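## Task

Move each bottle with a green label from the tray into a free slot of the crate, standing upright. All other bottles must remain upright at their original places, whether on the tray or in the crate. The crate and the tray must not be tipped or shifted, or the task fails. Nothing may count as placed if it stays put only because the robot holds it at the end. Anything the robot is touching at the end must not settle by more than about a fingernail's thickness once released, or the task fails.

## Robot and tools

Robot: one Kinova Gen3 arm with seven revolute joints, ending in a two-finger parallel gripper that opens to at most 50 mm. Joint ranges in rad, base to tip: waist -6.283..6.283, shoulder -2.250..2.250, upper arm roll -6.283..6.283, elbow -2.580..2.580, forearm roll -6.283..6.283, wrist pitch -2.100..2.100, wrist roll -6.283..6.283. Load limits (N m): the first four joints 50.7, the last three 31.9; a carried object adds to the load. If contact torque reaches a limit, the arm halts for 10 s and the remainder of that call is dropped.

Frames: the scene frame has its origin on the table surface under the base, +z upward, +y to the left when facing along +x. The base may be slightly tilted, and the reported hand position grows less accurate far from the base. The gripper frame: fingers point along its +z, they close and open along its x. end_effector_position is the midpoint between the pads; the fingertips stick out 17.5 mm past it. Pure rotations pivot about that point, which lies 25 mm off the last joint's axis toward gripper -y.

execute_actions(actions): actions is a list of actions; each action is a list of 1 to 15 rows; each row is applied for one step of 1/30 s, and if fewer than 15 rows are given the last is repeated. A row has 9 numbers, each in [-1, 1]: dx, dy, dz, rx, ry, rz, position, force_limit, speed. The first six are an offset, not a pose: they are measured in the gripper's own axes from the gripper pose measured when the action began (for the first action of a call, the last pose reported). Every row refers to that same start, so rows do not add up. Scale: 1.0 equals 0.6 m of translation or 180 degrees; rx, ry, rz form a single rotation vector. Each step the command is clipped to within 70 mm and 16 degrees of the measured pose, so a big offset needs several actions; after an action the arm only drifts on to the last clipped pose. An empty list just returns the state and images. Optionally 7 more numbers (0 to 1) follow: per-joint stiffness scales in the Joint positions order, kept until changed; low values may stop small moves from starting.

Gripper numbers: position +1 = fully open (50 mm), about -0.65 = pads meet, -1 = close until something blocks. force_limit maps -1/0/+1 to roughly 20/102/185 N per pad (actual force up to ~17% above). speed maps -1/0/+1 to 20/85/150 mm/s of gap change.

move(target, speed, blocking): target is one row in the same layout, an offset from the pose shown in the latest result that has one, in gripper axes. The gripper follows a straight path lasting 0.5 to 10 s (cut off at 10 s), rotating the short way. speed is in m/s, 0.002 to 0.5, default 0.25; rotation is capped at twice that in rad/s. Finger values are sent at the start. The path ignores obstacles; the arm lags, may wander, and may exceed the speed, especially near full extension. Faster contact hits harder, and aiming beyond a contact presses harder. The result adds a move: line with how it ended (done, off_target, moving, held, fault), which limits acted (paced = command clipped; held = a check blocked some steps, after which the arm may surge), and distance from target. With blocking=false you get a result after 0.5 s while it continues; until its end is reported, other moves and rows are refused, so use wait or stop.

wait(seconds): 0 to 10 s, arm keeps its last command; returns early when a running move ends. stop(): brakes a running move (needs room; fingers continue). zoom_image(camera, region): camera is cam_high, cam_low or cam_wrist (all 504x504); region [x0, y0, x1, y1] in pixels from top-left, up to 504x504. read_manual(section): only "licences". finished_scene(scene): ends the current scene by number, irreversibly, after the robot holds its last command, and reports success.

Results: a state line gives end_effector_position (m) and end_effector_quat_wxyz in the scene frame, plus joint positions. Hand target is where the controller currently drives the gripper. "pose unreachable" means the clearance check (which treats the base mount as part of the arm) altered or blocked the command. object_status: 0 moving, 1 blocked while opening, 2 blocked while closing (a grip), 3 reached the commanded position or pads met (usually nothing held). Opening in mm is about (250 - position_measured) x 0.202.

Gripping: command -1 and keep it, then confirm object_status 2. Any new position value resets status to 0 briefly. Force and speed changes apply only with a position change of at least 0.01. For a lighter grip, open first. If grip is lost the fingers reclose on their own, except when gripping at force_limit -1, where status stays 2 regardless. Gripping a fixed object off-center lets the grip fade.

Heat: holding loads warms the motors; MOTOR HOT appears at 60 °C, and at 75 °C an OVER-TEMPERATURE FAULT makes the arm sag. The robot keeps its last command while you are composing a reply.

Avoid: dropping bottles, collisions, fast or forceful contacts, shoving or tilting the crate or tray, and anything leaving the table. Brief external tugs on held items or pushes on loose ones may occur. Release bottles fully so they stand on their own before ending a scene.

Each tool is called after "Request:" as name([rows], argument=value, ...), one row to a line, values as JSON.

## Session

Request:
execute_actions(actions=[])

Scene clock: 0.00 s.
end_effector_position=(+0.2106, +0.3719, +0.1215) position_measured=3 object_status=3 end_effector_quat_wxyz=(-0.108, -0.275, +0.910, -0.290)
Joint positions: [-1.489  1.036 -0.055  1.149  0.391  1.717  1.943]
Joint velocities: [ 0.     0.001 -0.    -0.    -0.     0.001  0.   ]
Motor temperatures (°C, as the motors report them): [38 38 34 38 44 45 47]
Hand target: +0.211, +0.372, +0.122; -0.108, -0.275, +0.910, -0.290
Joint stiffness scale: [1. 1. 1. 1. 1. 1. 1.]

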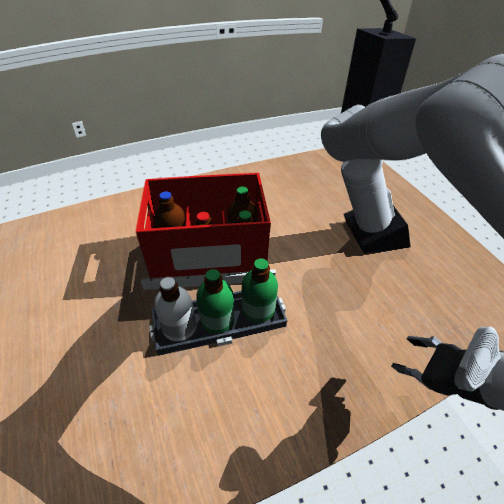

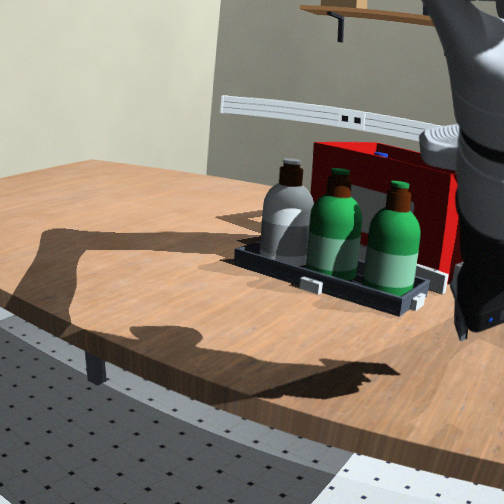

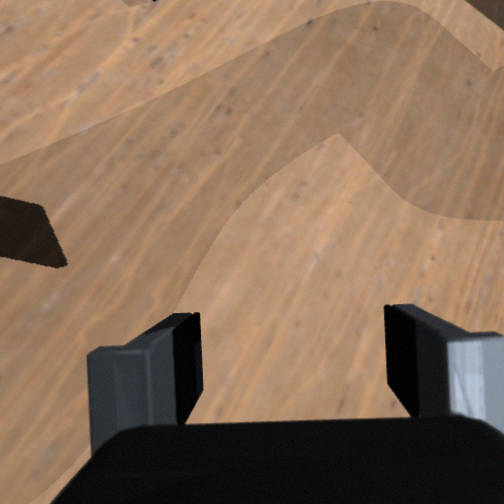

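Request:
move(target=[0.163,-0.36,-0.398,-0.191,-0.071,0.181,1,0,0])

Request:
move(target=[-0.2,-0.3,0,0,0,0,1,0,0])

Scene clock: 2.80 s.
end_effector_position=(+0.2591, +0.3233, +0.4480) position_measured=3 object_status=3 end_effector_quat_wxyz=(-0.005, -0.005, +1.000, +0.000)
Joint positions: [-1.761  0.279 -0.06   1.186  0.442  1.868  1.425]
Joint velocities: [-0.01  -0.001 -0.001 -0.    -0.     0.     0.   ]
Motor temperatures (°C, as the motors report them): [38 39 34 38 44 45 47]
Hand target: +0.261, +0.322, +0.450; -0.002, +0.001, +1.000, +0.001
Off the commanded pose: 0.003 m, 1 deg.
Joint stiffness scale: [1. 1. 1. 1. 1. 1. 1.]
move: done

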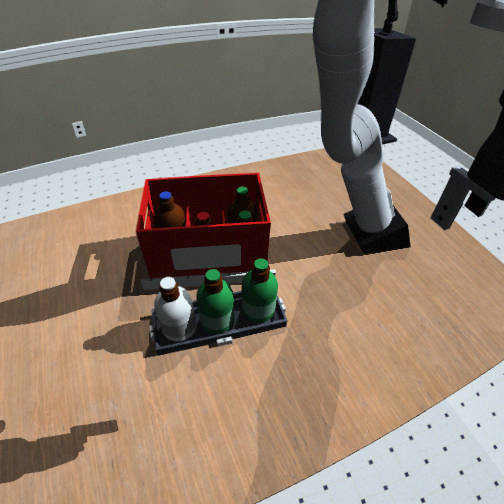

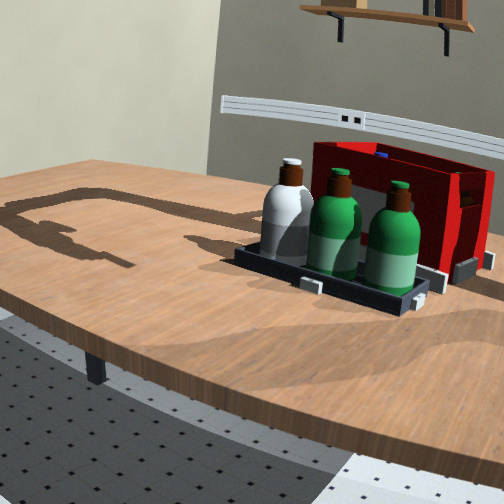

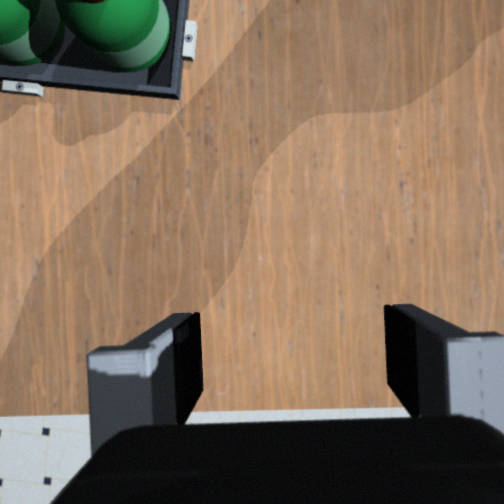

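Scene clock: 4.17 s.
end_effector_position=(+0.3781, +0.1490, +0.4467) position_measured=3 object_status=3 end_effector_quat_wxyz=(-0.007, -0.005, +1.000, +0.004)
Joint positions: [-1.623 -0.124  0.063  1.406  0.48   1.914  1.748]
Joint velocities: [ 0.004 -0.007  0.    -0.    -0.    -0.     0.001]
Motor temperatures (°C, as the motors report them): [38 39 34 38 44 45 47]
Hand target: +0.381, +0.145, +0.447; -0.005, -0.005, +1.000, +0.001
Off the commanded pose: 0.005 m, 0 deg.
Joint stiffness scale: [1. 1. 1. 1. 1. 1. 1.]
move: off_target

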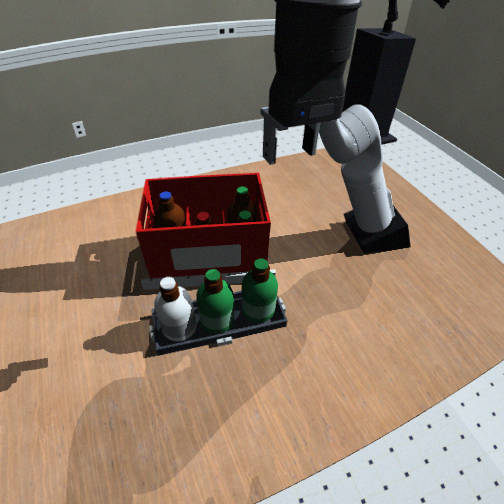

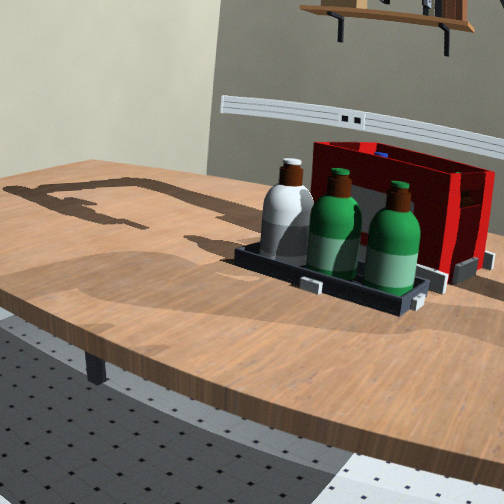

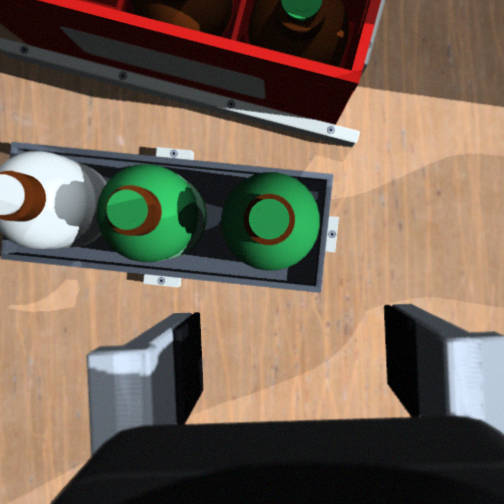

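Request:
move(target=[-0.1,-0.27,0,0.002,0.004,0,1,0,0])

Scene clock: 5.50 s.
end_effector_position=(+0.4382, -0.0078, +0.4444) position_measured=3 object_status=3 end_effector_quat_wxyz=(-0.014, -0.005, +1.000, +0.003)
Joint positions: [-1.58  -0.401  0.207  1.42   0.593  2.051  2.064]
Joint velocities: [-0.001 -0.008 -0.    -0.003 -0.     0.001  0.002]
Motor temperatures (°C, as the motors report them): [38 39 34 38 44 45 47]
Hand target: +0.440, -0.012, +0.445; -0.013, -0.005, +1.000, +0.001
Off the commanded pose: 0.005 m, 0 deg.
Joint stiffness scale: [1. 1. 1. 1. 1. 1. 1.]
move: off_target

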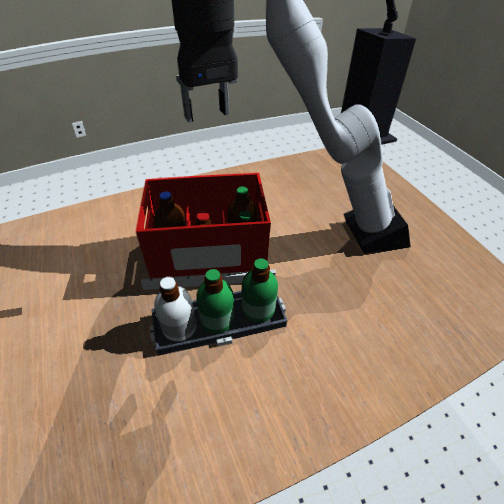

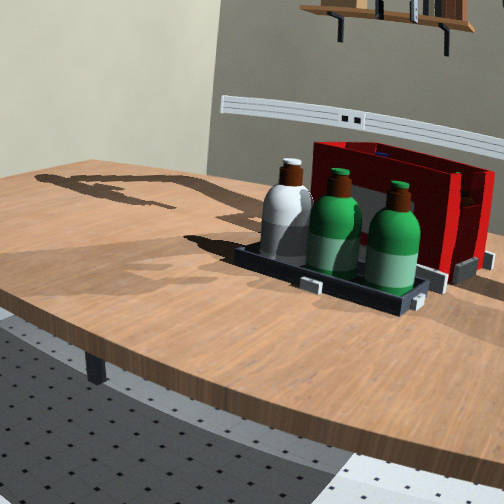

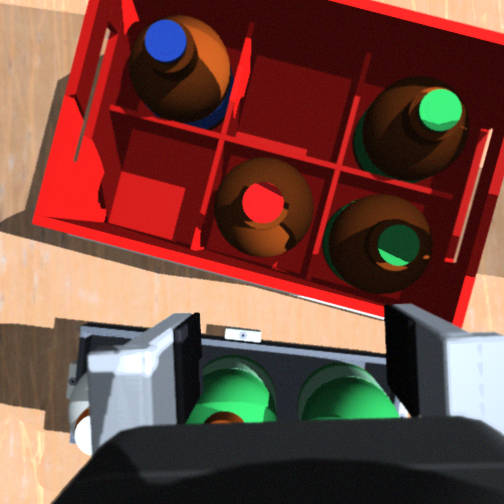

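Request:
move(target=[0.075,0.2,0.35,0.002,-0.009,0,1,0,0])

Scene clock: 7.73 s.
end_effector_position=(+0.3846, +0.1131, +0.2384) position_measured=3 object_status=3 end_effector_quat_wxyz=(-0.002, -0.009, +1.000, +0.002)
Joint positions: [-1.603 -0.208  0.393  2.038  0.563  1.272  1.786]
Joint velocities: [ 0.011  0.013 -0.     0.     0.    -0.003 -0.   ]
Motor temperatures (°C, as the motors report them): [38 39 34 38 44 45 47]
Hand target: +0.386, +0.112, +0.236; +0.000, -0.004, +1.000, -0.000
Off the commanded pose: 0.002 m, 1 deg.
Joint stiffness scale: [1. 1. 1. 1. 1. 1. 1.]
move: done

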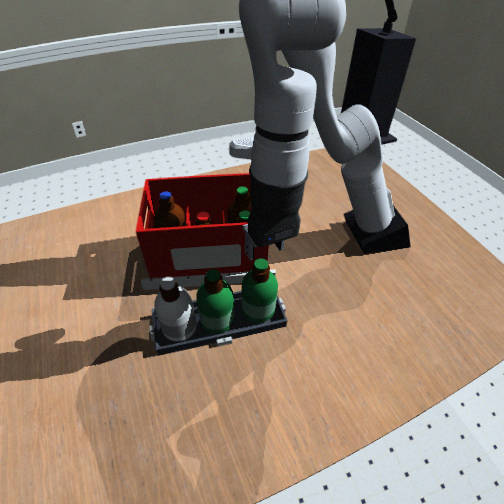

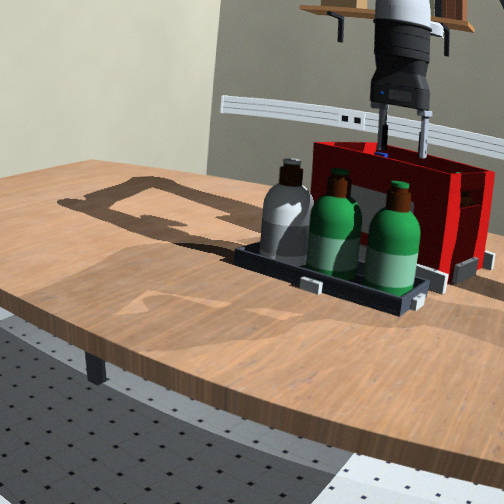

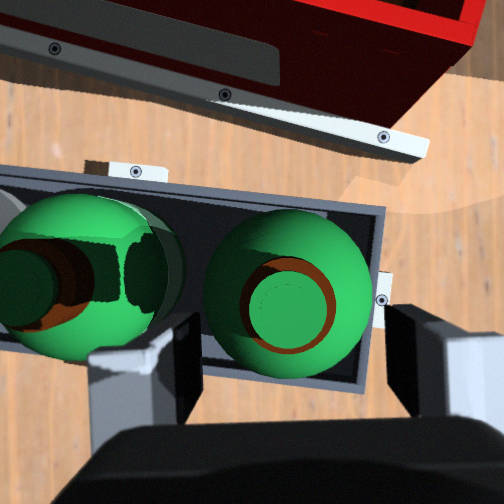

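Request:
move(target=[-0.002,-0.006,0.13,0,0,0,1,0,0], speed=0.1)

Scene clock: 9.27 s.
end_effector_position=(+0.3840, +0.1115, +0.1624) position_measured=3 object_status=3 end_effector_quat_wxyz=(-0.004, -0.003, +1.000, +0.004)
Joint positions: [-1.564 -0.1    0.555  2.189  0.599  0.956  1.813]
Joint velocities: [ 0.002  0.011  0.     0.001 -0.    -0.002  0.001]
Motor temperatures (°C, as the motors report them): [38 39 34 38 44 45 47]
Hand target: +0.386, +0.110, +0.161; -0.002, -0.008, +1.000, +0.002
Off the commanded pose: 0.003 m, 1 deg.
Joint stiffness scale: [1. 1. 1. 1. 1. 1. 1.]
move: done

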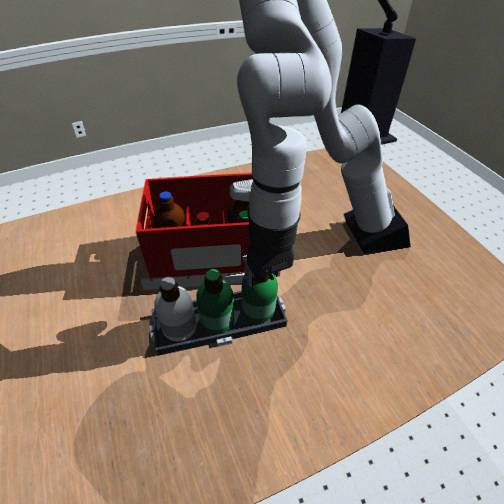

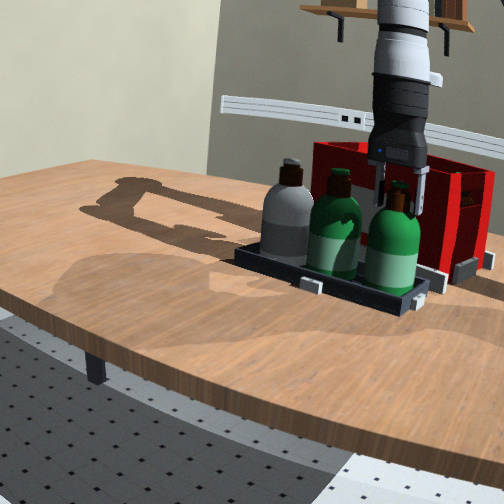

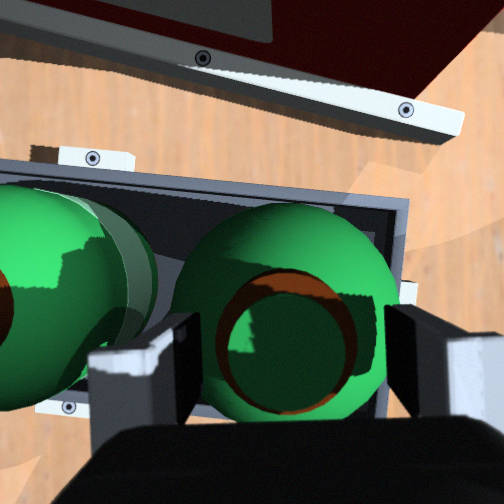

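Request:
execute_actions([
  [[-0.005,-0.008,0.004,0,0,0,1,0,0]],
  [[0,0,0,0,0,0,-1,-0.3,0]],
  [[0,0,0,0,0,0,-1,-0.3,0]],
])

Request:
move(target=[0,0,-0.37,0.002,-0.002,0,-1,-0.3,0], speed=0.2)

Scene clock: 11.10 s.
end_effector_position=(+0.3857, +0.1083, +0.1612) position_measured=86 object_status=2 end_effector_quat_wxyz=(-0.005, +0.001, +1.000, +0.003)
Joint positions: [-1.559 -0.102  0.563  2.189  0.599  0.953  1.819]
Joint velocities: [-0.    -0.    -0.001 -0.     0.    -0.     0.   ]
Motor temperatures (°C, as the motors report them): [38 39 34 38 44 45 47]
Hand target: +0.386, +0.108, +0.161; -0.005, +0.001, +1.000, +0.003
Off the commanded pose: 0.000 m, 0 deg.
Joint stiffness scale: [1. 1. 1. 1. 1. 1. 1.]

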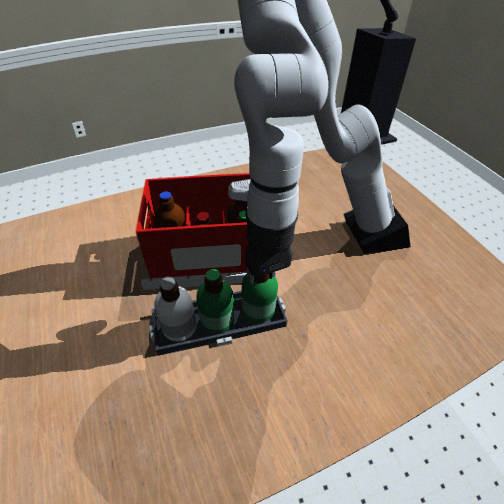

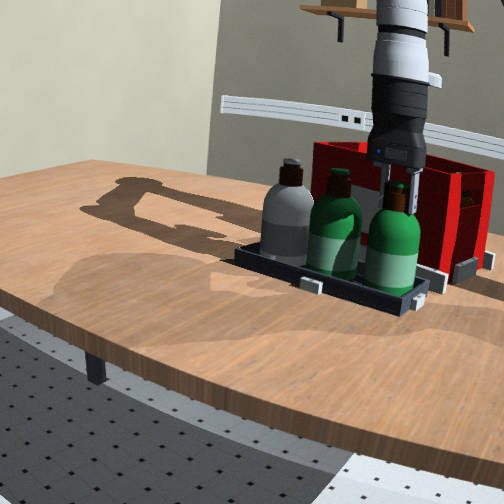

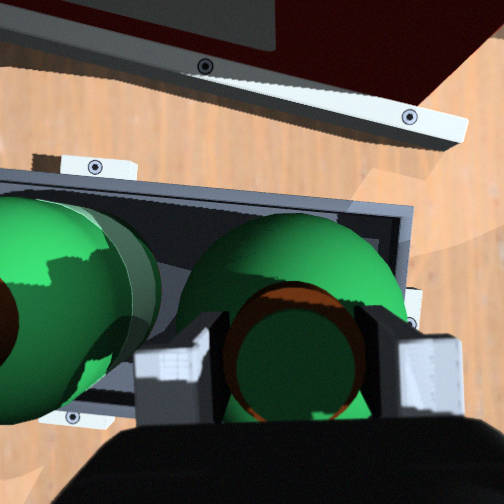

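Scene clock: 12.67 s.
end_effector_position=(+0.3903, +0.1065, +0.3816) position_measured=86 object_status=2 end_effector_quat_wxyz=(+0.001, -0.003, +1.000, +0.001)
Joint positions: [-1.634 -0.252  0.173  1.663  0.518  1.756  1.773]
Joint velocities: [ 0.     0.004 -0.001 -0.004 -0.     0.001  0.001]
Motor temperatures (°C, as the motors report them): [38 39 34 38 44 45 47]
Hand target: +0.387, +0.107, +0.383; -0.002, -0.001, +1.000, -0.000
Off the commanded pose: 0.003 m, 0 deg.
Joint stiffness scale: [1. 1. 1. 1. 1. 1. 1.]
move: done

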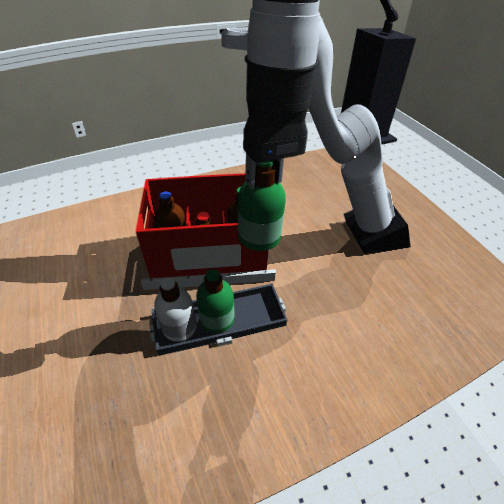

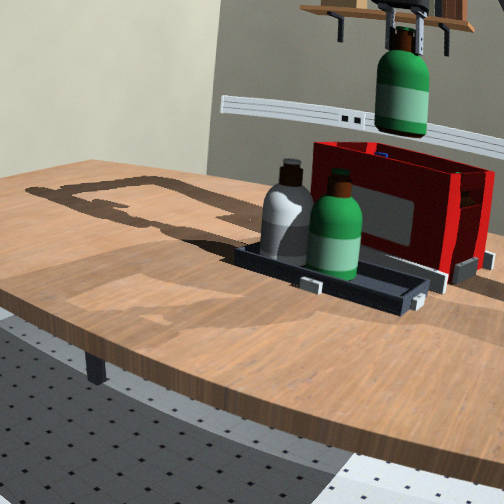

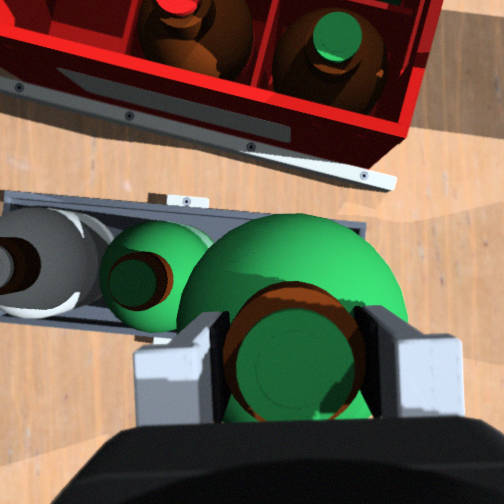

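Request:
move(target=[-0.255,-0.314,0,0,0,0.083,-1,-0.3,0], speed=0.15)

Scene clock: 15.13 s.
end_effector_position=(+0.5447, -0.0784, +0.3817) position_measured=86 object_status=2 end_effector_quat_wxyz=(+0.002, +0.130, +0.991, +0.005)
Joint positions: [-1.568 -0.413  0.642  1.347  0.693  1.829  2.231]
Joint velocities: [ 0.    -0.    -0.    -0.004  0.    -0.     0.002]
Motor temperatures (°C, as the motors report them): [38 39 34 38 44 45 47]
Hand target: +0.545, -0.080, +0.382; +0.001, +0.127, +0.992, +0.002
Off the commanded pose: 0.003 m, 1 deg.
Joint stiffness scale: [1. 1. 1. 1. 1. 1. 1.]
move: done

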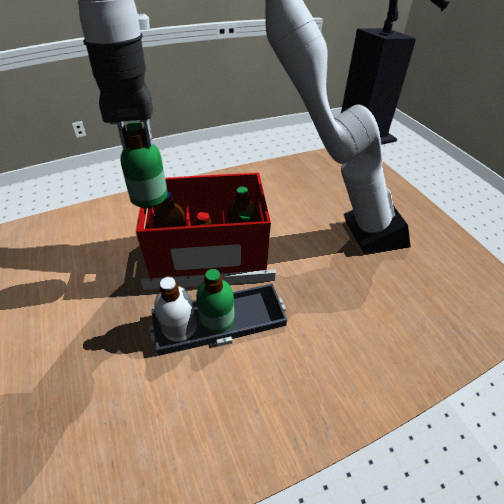

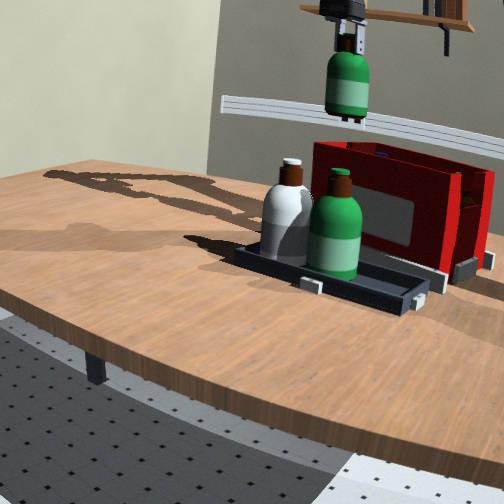

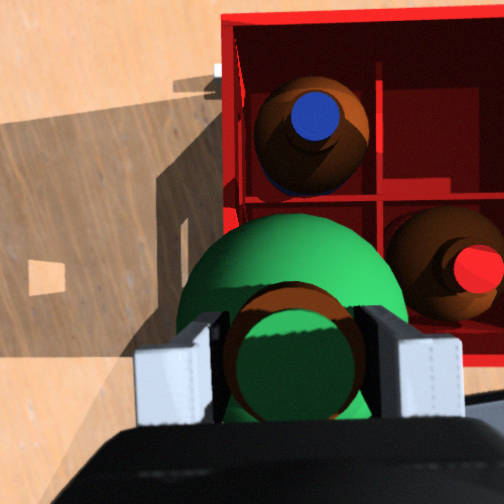

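Request:
move(target=[0.023,-0.012,0.02,0.003,0,-0.005,-1,-0.3,0], speed=0.06)

Request:
move(target=[0,0,0.15,0,0,0,-1,-0.3,0], speed=0.07)

Scene clock: 16.37 s.
end_effector_position=(+0.5281, -0.0812, +0.3696) position_measured=86 object_status=2 end_effector_quat_wxyz=(-0.003, +0.118, +0.993, -0.001)
Joint positions: [-1.541 -0.444  0.601  1.427  0.694  1.816  2.212]
Joint velocities: [ 0.014  0.001 -0.003  0.002  0.    -0.007 -0.001]
Motor temperatures (°C, as the motors report them): [38 39 34 38 44 45 47]
Hand target: +0.530, -0.082, +0.370; +0.001, +0.123, +0.992, -0.000
Off the commanded pose: 0.002 m, 1 deg.
Joint stiffness scale: [1. 1. 1. 1. 1. 1. 1.]
move: done

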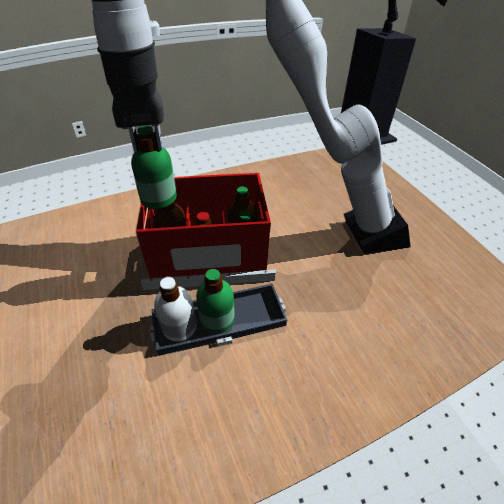

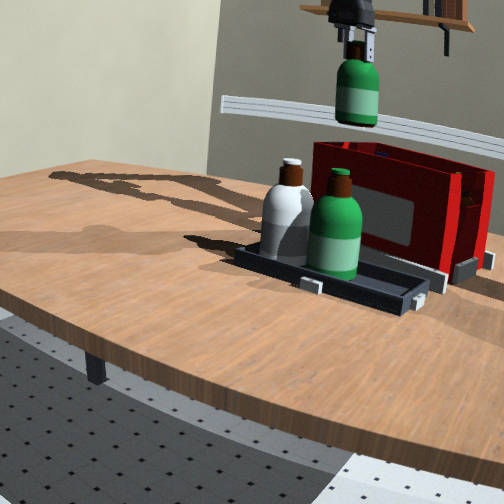

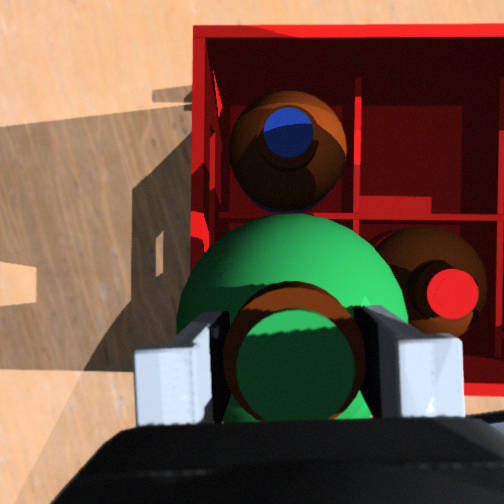

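Scene clock: 18.00 s.
end_effector_position=(+0.5268, -0.0797, +0.2812) position_measured=86 object_status=2 end_effector_quat_wxyz=(-0.005, +0.114, +0.993, +0.001)
Joint positions: [-1.544 -0.469  0.76   1.661  0.699  1.55   2.202]
Joint velocities: [ 0.    -0.     0.001  0.002 -0.    -0.006  0.001]
Motor temperatures (°C, as the motors report them): [38 39 34 38 44 45 47]
Hand target: +0.528, -0.081, +0.280; -0.003, +0.119, +0.993, -0.001
Off the commanded pose: 0.002 m, 1 deg.
Joint stiffness scale: [1. 1. 1. 1. 1. 1. 1.]
move: done

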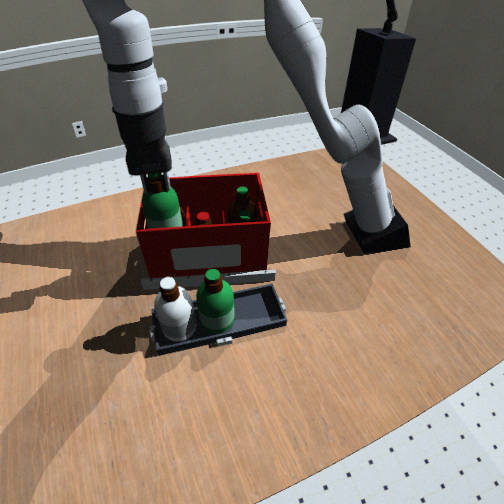

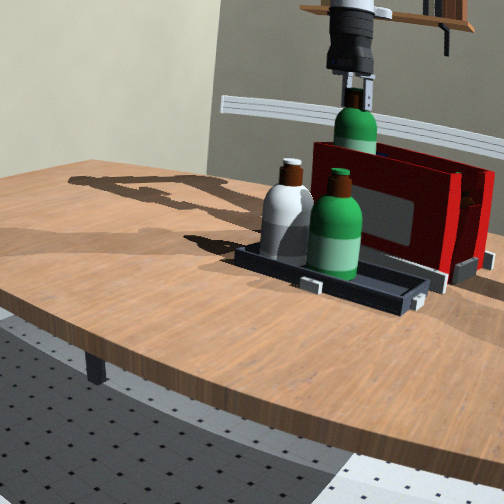

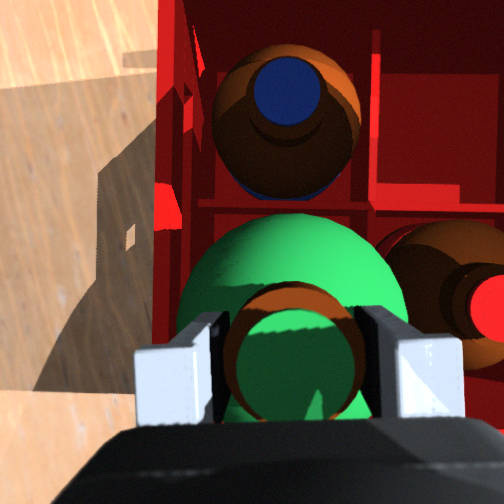

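Request:
move(target=[-0.005,0,0.18,0,-0.003,0,-1,-0.3,0], speed=0.06)

Scene clock: 20.37 s.
end_effector_position=(+0.5283, -0.0801, +0.1746) position_measured=86 object_status=2 end_effector_quat_wxyz=(-0.002, +0.115, +0.993, +0.002)
Joint positions: [-1.637 -0.433  1.078  1.868  0.744  1.195  2.202]
Joint velocities: [-0.     0.007  0.001  0.    -0.    -0.003  0.002]
Motor temperatures (°C, as the motors report them): [38 39 34 38 44 45 47]
Hand target: +0.529, -0.080, +0.173; +0.000, +0.115, +0.993, +0.001
Off the commanded pose: 0.001 m, 0 deg.
Joint stiffness scale: [1. 1. 1. 1. 1. 1. 1.]
move: done

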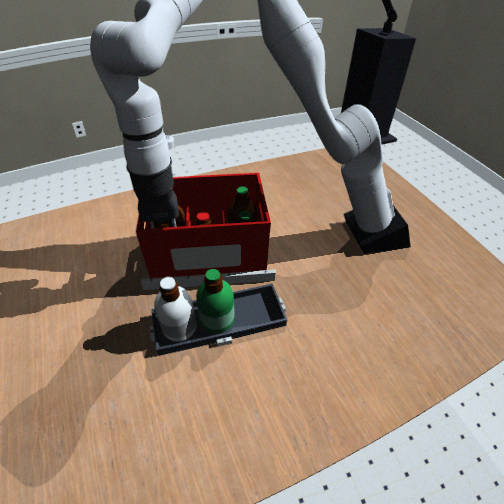

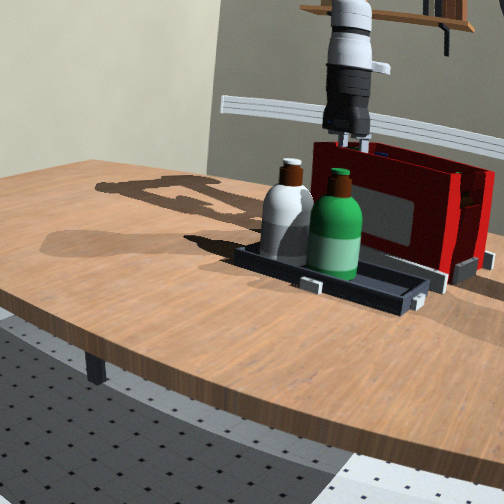

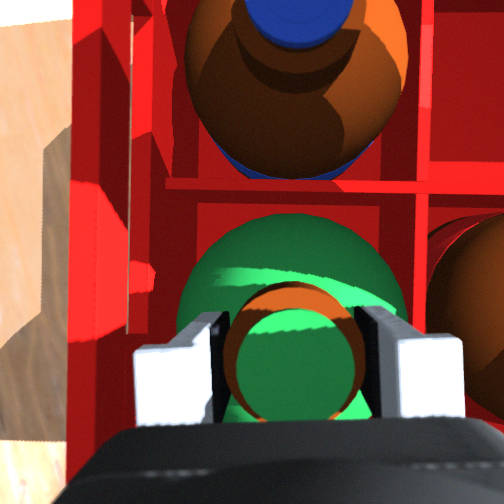

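Request:
move(target=[0,0,0.02,0,0,0,-1,-0.3,0], speed=0.02)

Request:
move(target=[0,0,0,0,0,0,0.7,-0.3,0])

Request:
move(target=[0,0,-0.13,0,0,-0.073,1,-0.3,0], speed=0.15)

Request:
move(target=[0.087,0.303,0,0,0,0,1,-0.3,0])

Scene clock: 21.47 s.
end_effector_position=(+0.5271, -0.0799, +0.1641) position_measured=86 object_status=2 end_effector_quat_wxyz=(-0.004, +0.117, +0.993, +0.004)
Joint positions: [-1.658 -0.429  1.122  1.882  0.745  1.163  2.202]
Joint velocities: [-0.004  0.005  0.004 -0.     0.    -0.001  0.001]
Motor temperatures (°C, as the motors report them): [38 39 34 38 44 45 47]
Hand target: +0.528, -0.080, +0.163; -0.001, +0.115, +0.993, +0.002
Off the commanded pose: 0.002 m, 0 deg.
Joint stiffness scale: [1. 1. 1. 1. 1. 1. 1.]
move: done

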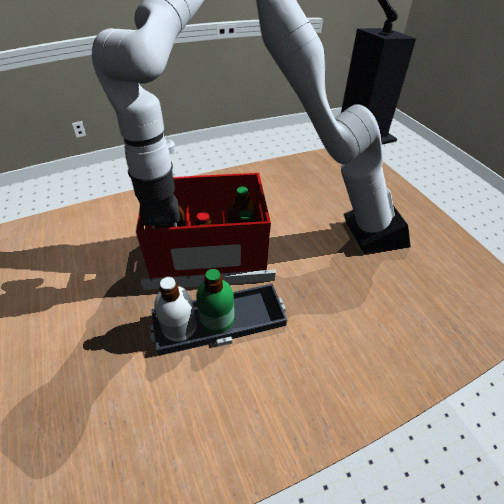

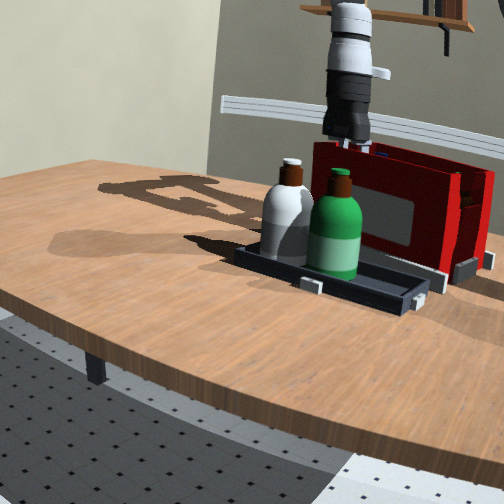

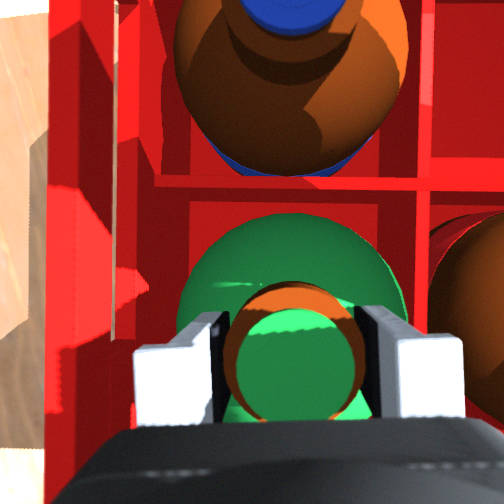

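Scene clock: 21.97 s.
end_effector_position=(+0.5272, -0.0799, +0.1641) position_measured=48 object_status=3 end_effector_quat_wxyz=(-0.004, +0.117, +0.993, +0.004)
Joint positions: [-1.658 -0.429  1.122  1.882  0.745  1.163  2.202]
Joint velocities: [ 0.001 -0.    -0.     0.    -0.     0.     0.   ]
Motor temperatures (°C, as the motors report them): [38 39 34 38 44 45 47]
Hand target: +0.527, -0.080, +0.164; -0.004, +0.117, +0.993, +0.004
Off the commanded pose: 0.000 m, 0 deg.
Joint stiffness scale: [1. 1. 1. 1. 1. 1. 1.]
move: done

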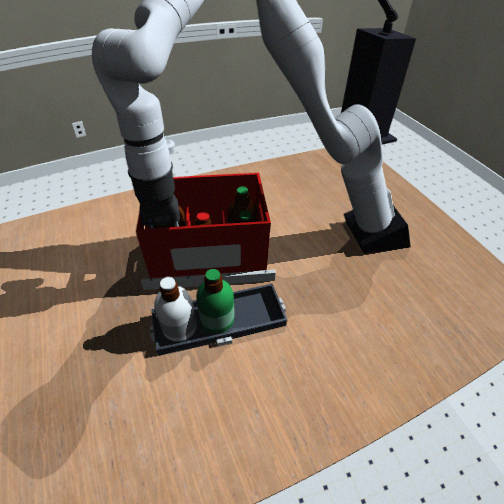

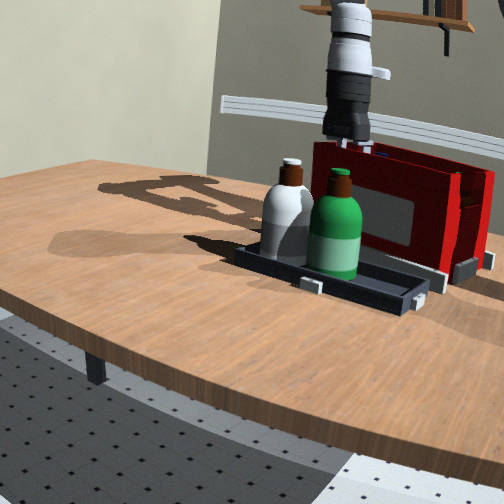

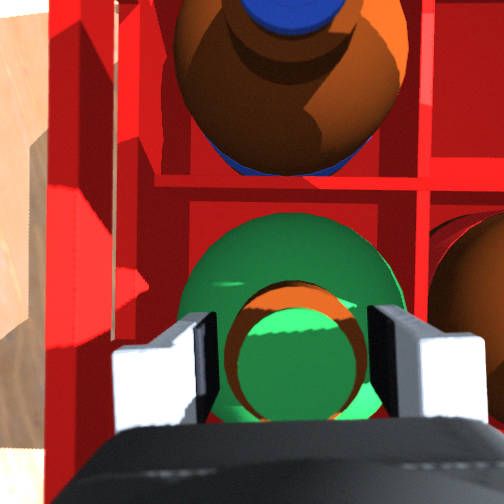

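Scene clock: 23.13 s.
end_effector_position=(+0.5282, -0.0811, +0.2406) position_measured=3 object_status=3 end_effector_quat_wxyz=(-0.002, +0.006, +1.000, +0.002)
Joint positions: [-1.587 -0.494  0.84   1.765  0.743  1.446  2.381]
Joint velocities: [-0.    -0.011  0.001 -0.002  0.     0.008 -0.   ]
Motor temperatures (°C, as the motors report them): [38 39 34 38 44 45 47]
Hand target: +0.528, -0.080, +0.242; -0.004, +0.002, +1.000, +0.004
Off the commanded pose: 0.002 m, 1 deg.
Joint stiffness scale: [1. 1. 1. 1. 1. 1. 1.]
move: done

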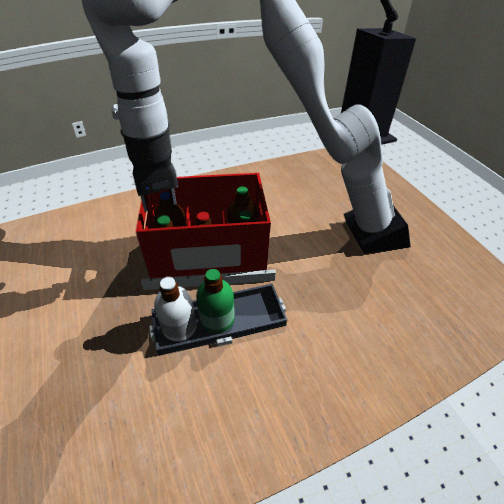

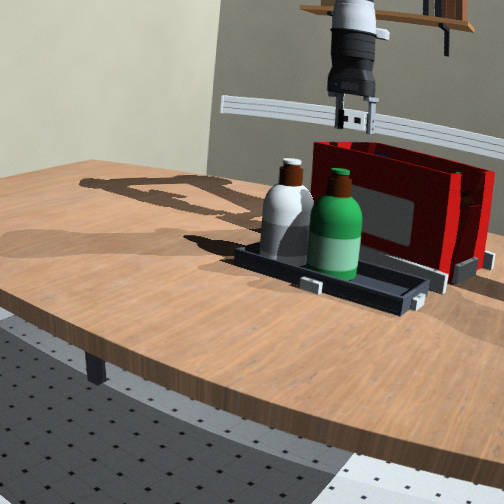

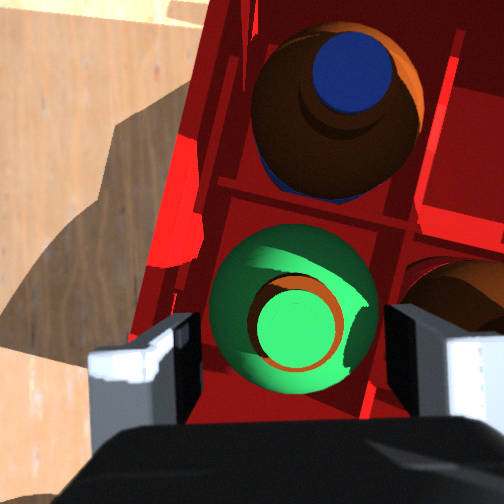

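Scene clock: 24.40 s.
end_effector_position=(+0.4778, +0.0969, +0.2411) position_measured=3 object_status=3 end_effector_quat_wxyz=(-0.002, +0.002, +1.000, -0.002)
Joint positions: [-1.718 -0.163  0.769  1.828  0.564  1.282  2.07 ]
Joint velocities: [ 0.     0.017 -0.    -0.002 -0.002 -0.     0.   ]
Motor temperatures (°C, as the motors report them): [38 39 34 38 44 45 47]
Hand target: +0.478, +0.101, +0.241; -0.002, +0.006, +1.000, +0.001
Off the commanded pose: 0.004 m, 1 deg.
Joint stiffness scale: [1. 1. 1. 1. 1. 1. 1.]
move: off_target

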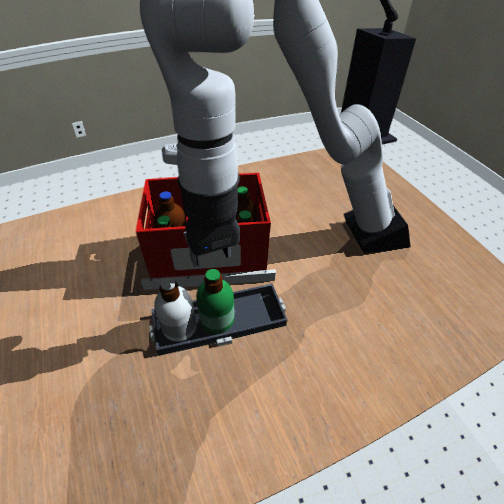

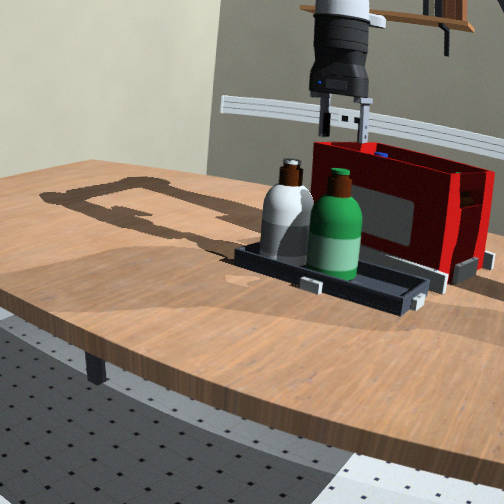

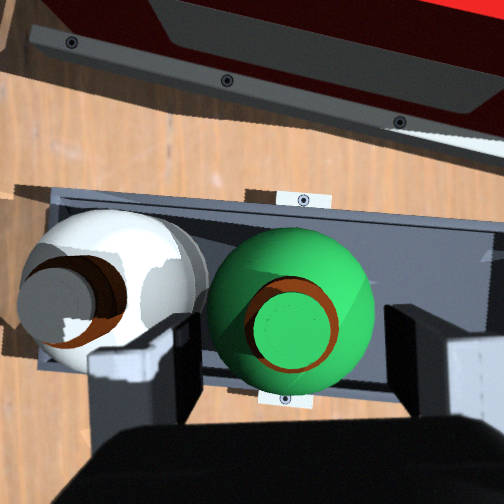

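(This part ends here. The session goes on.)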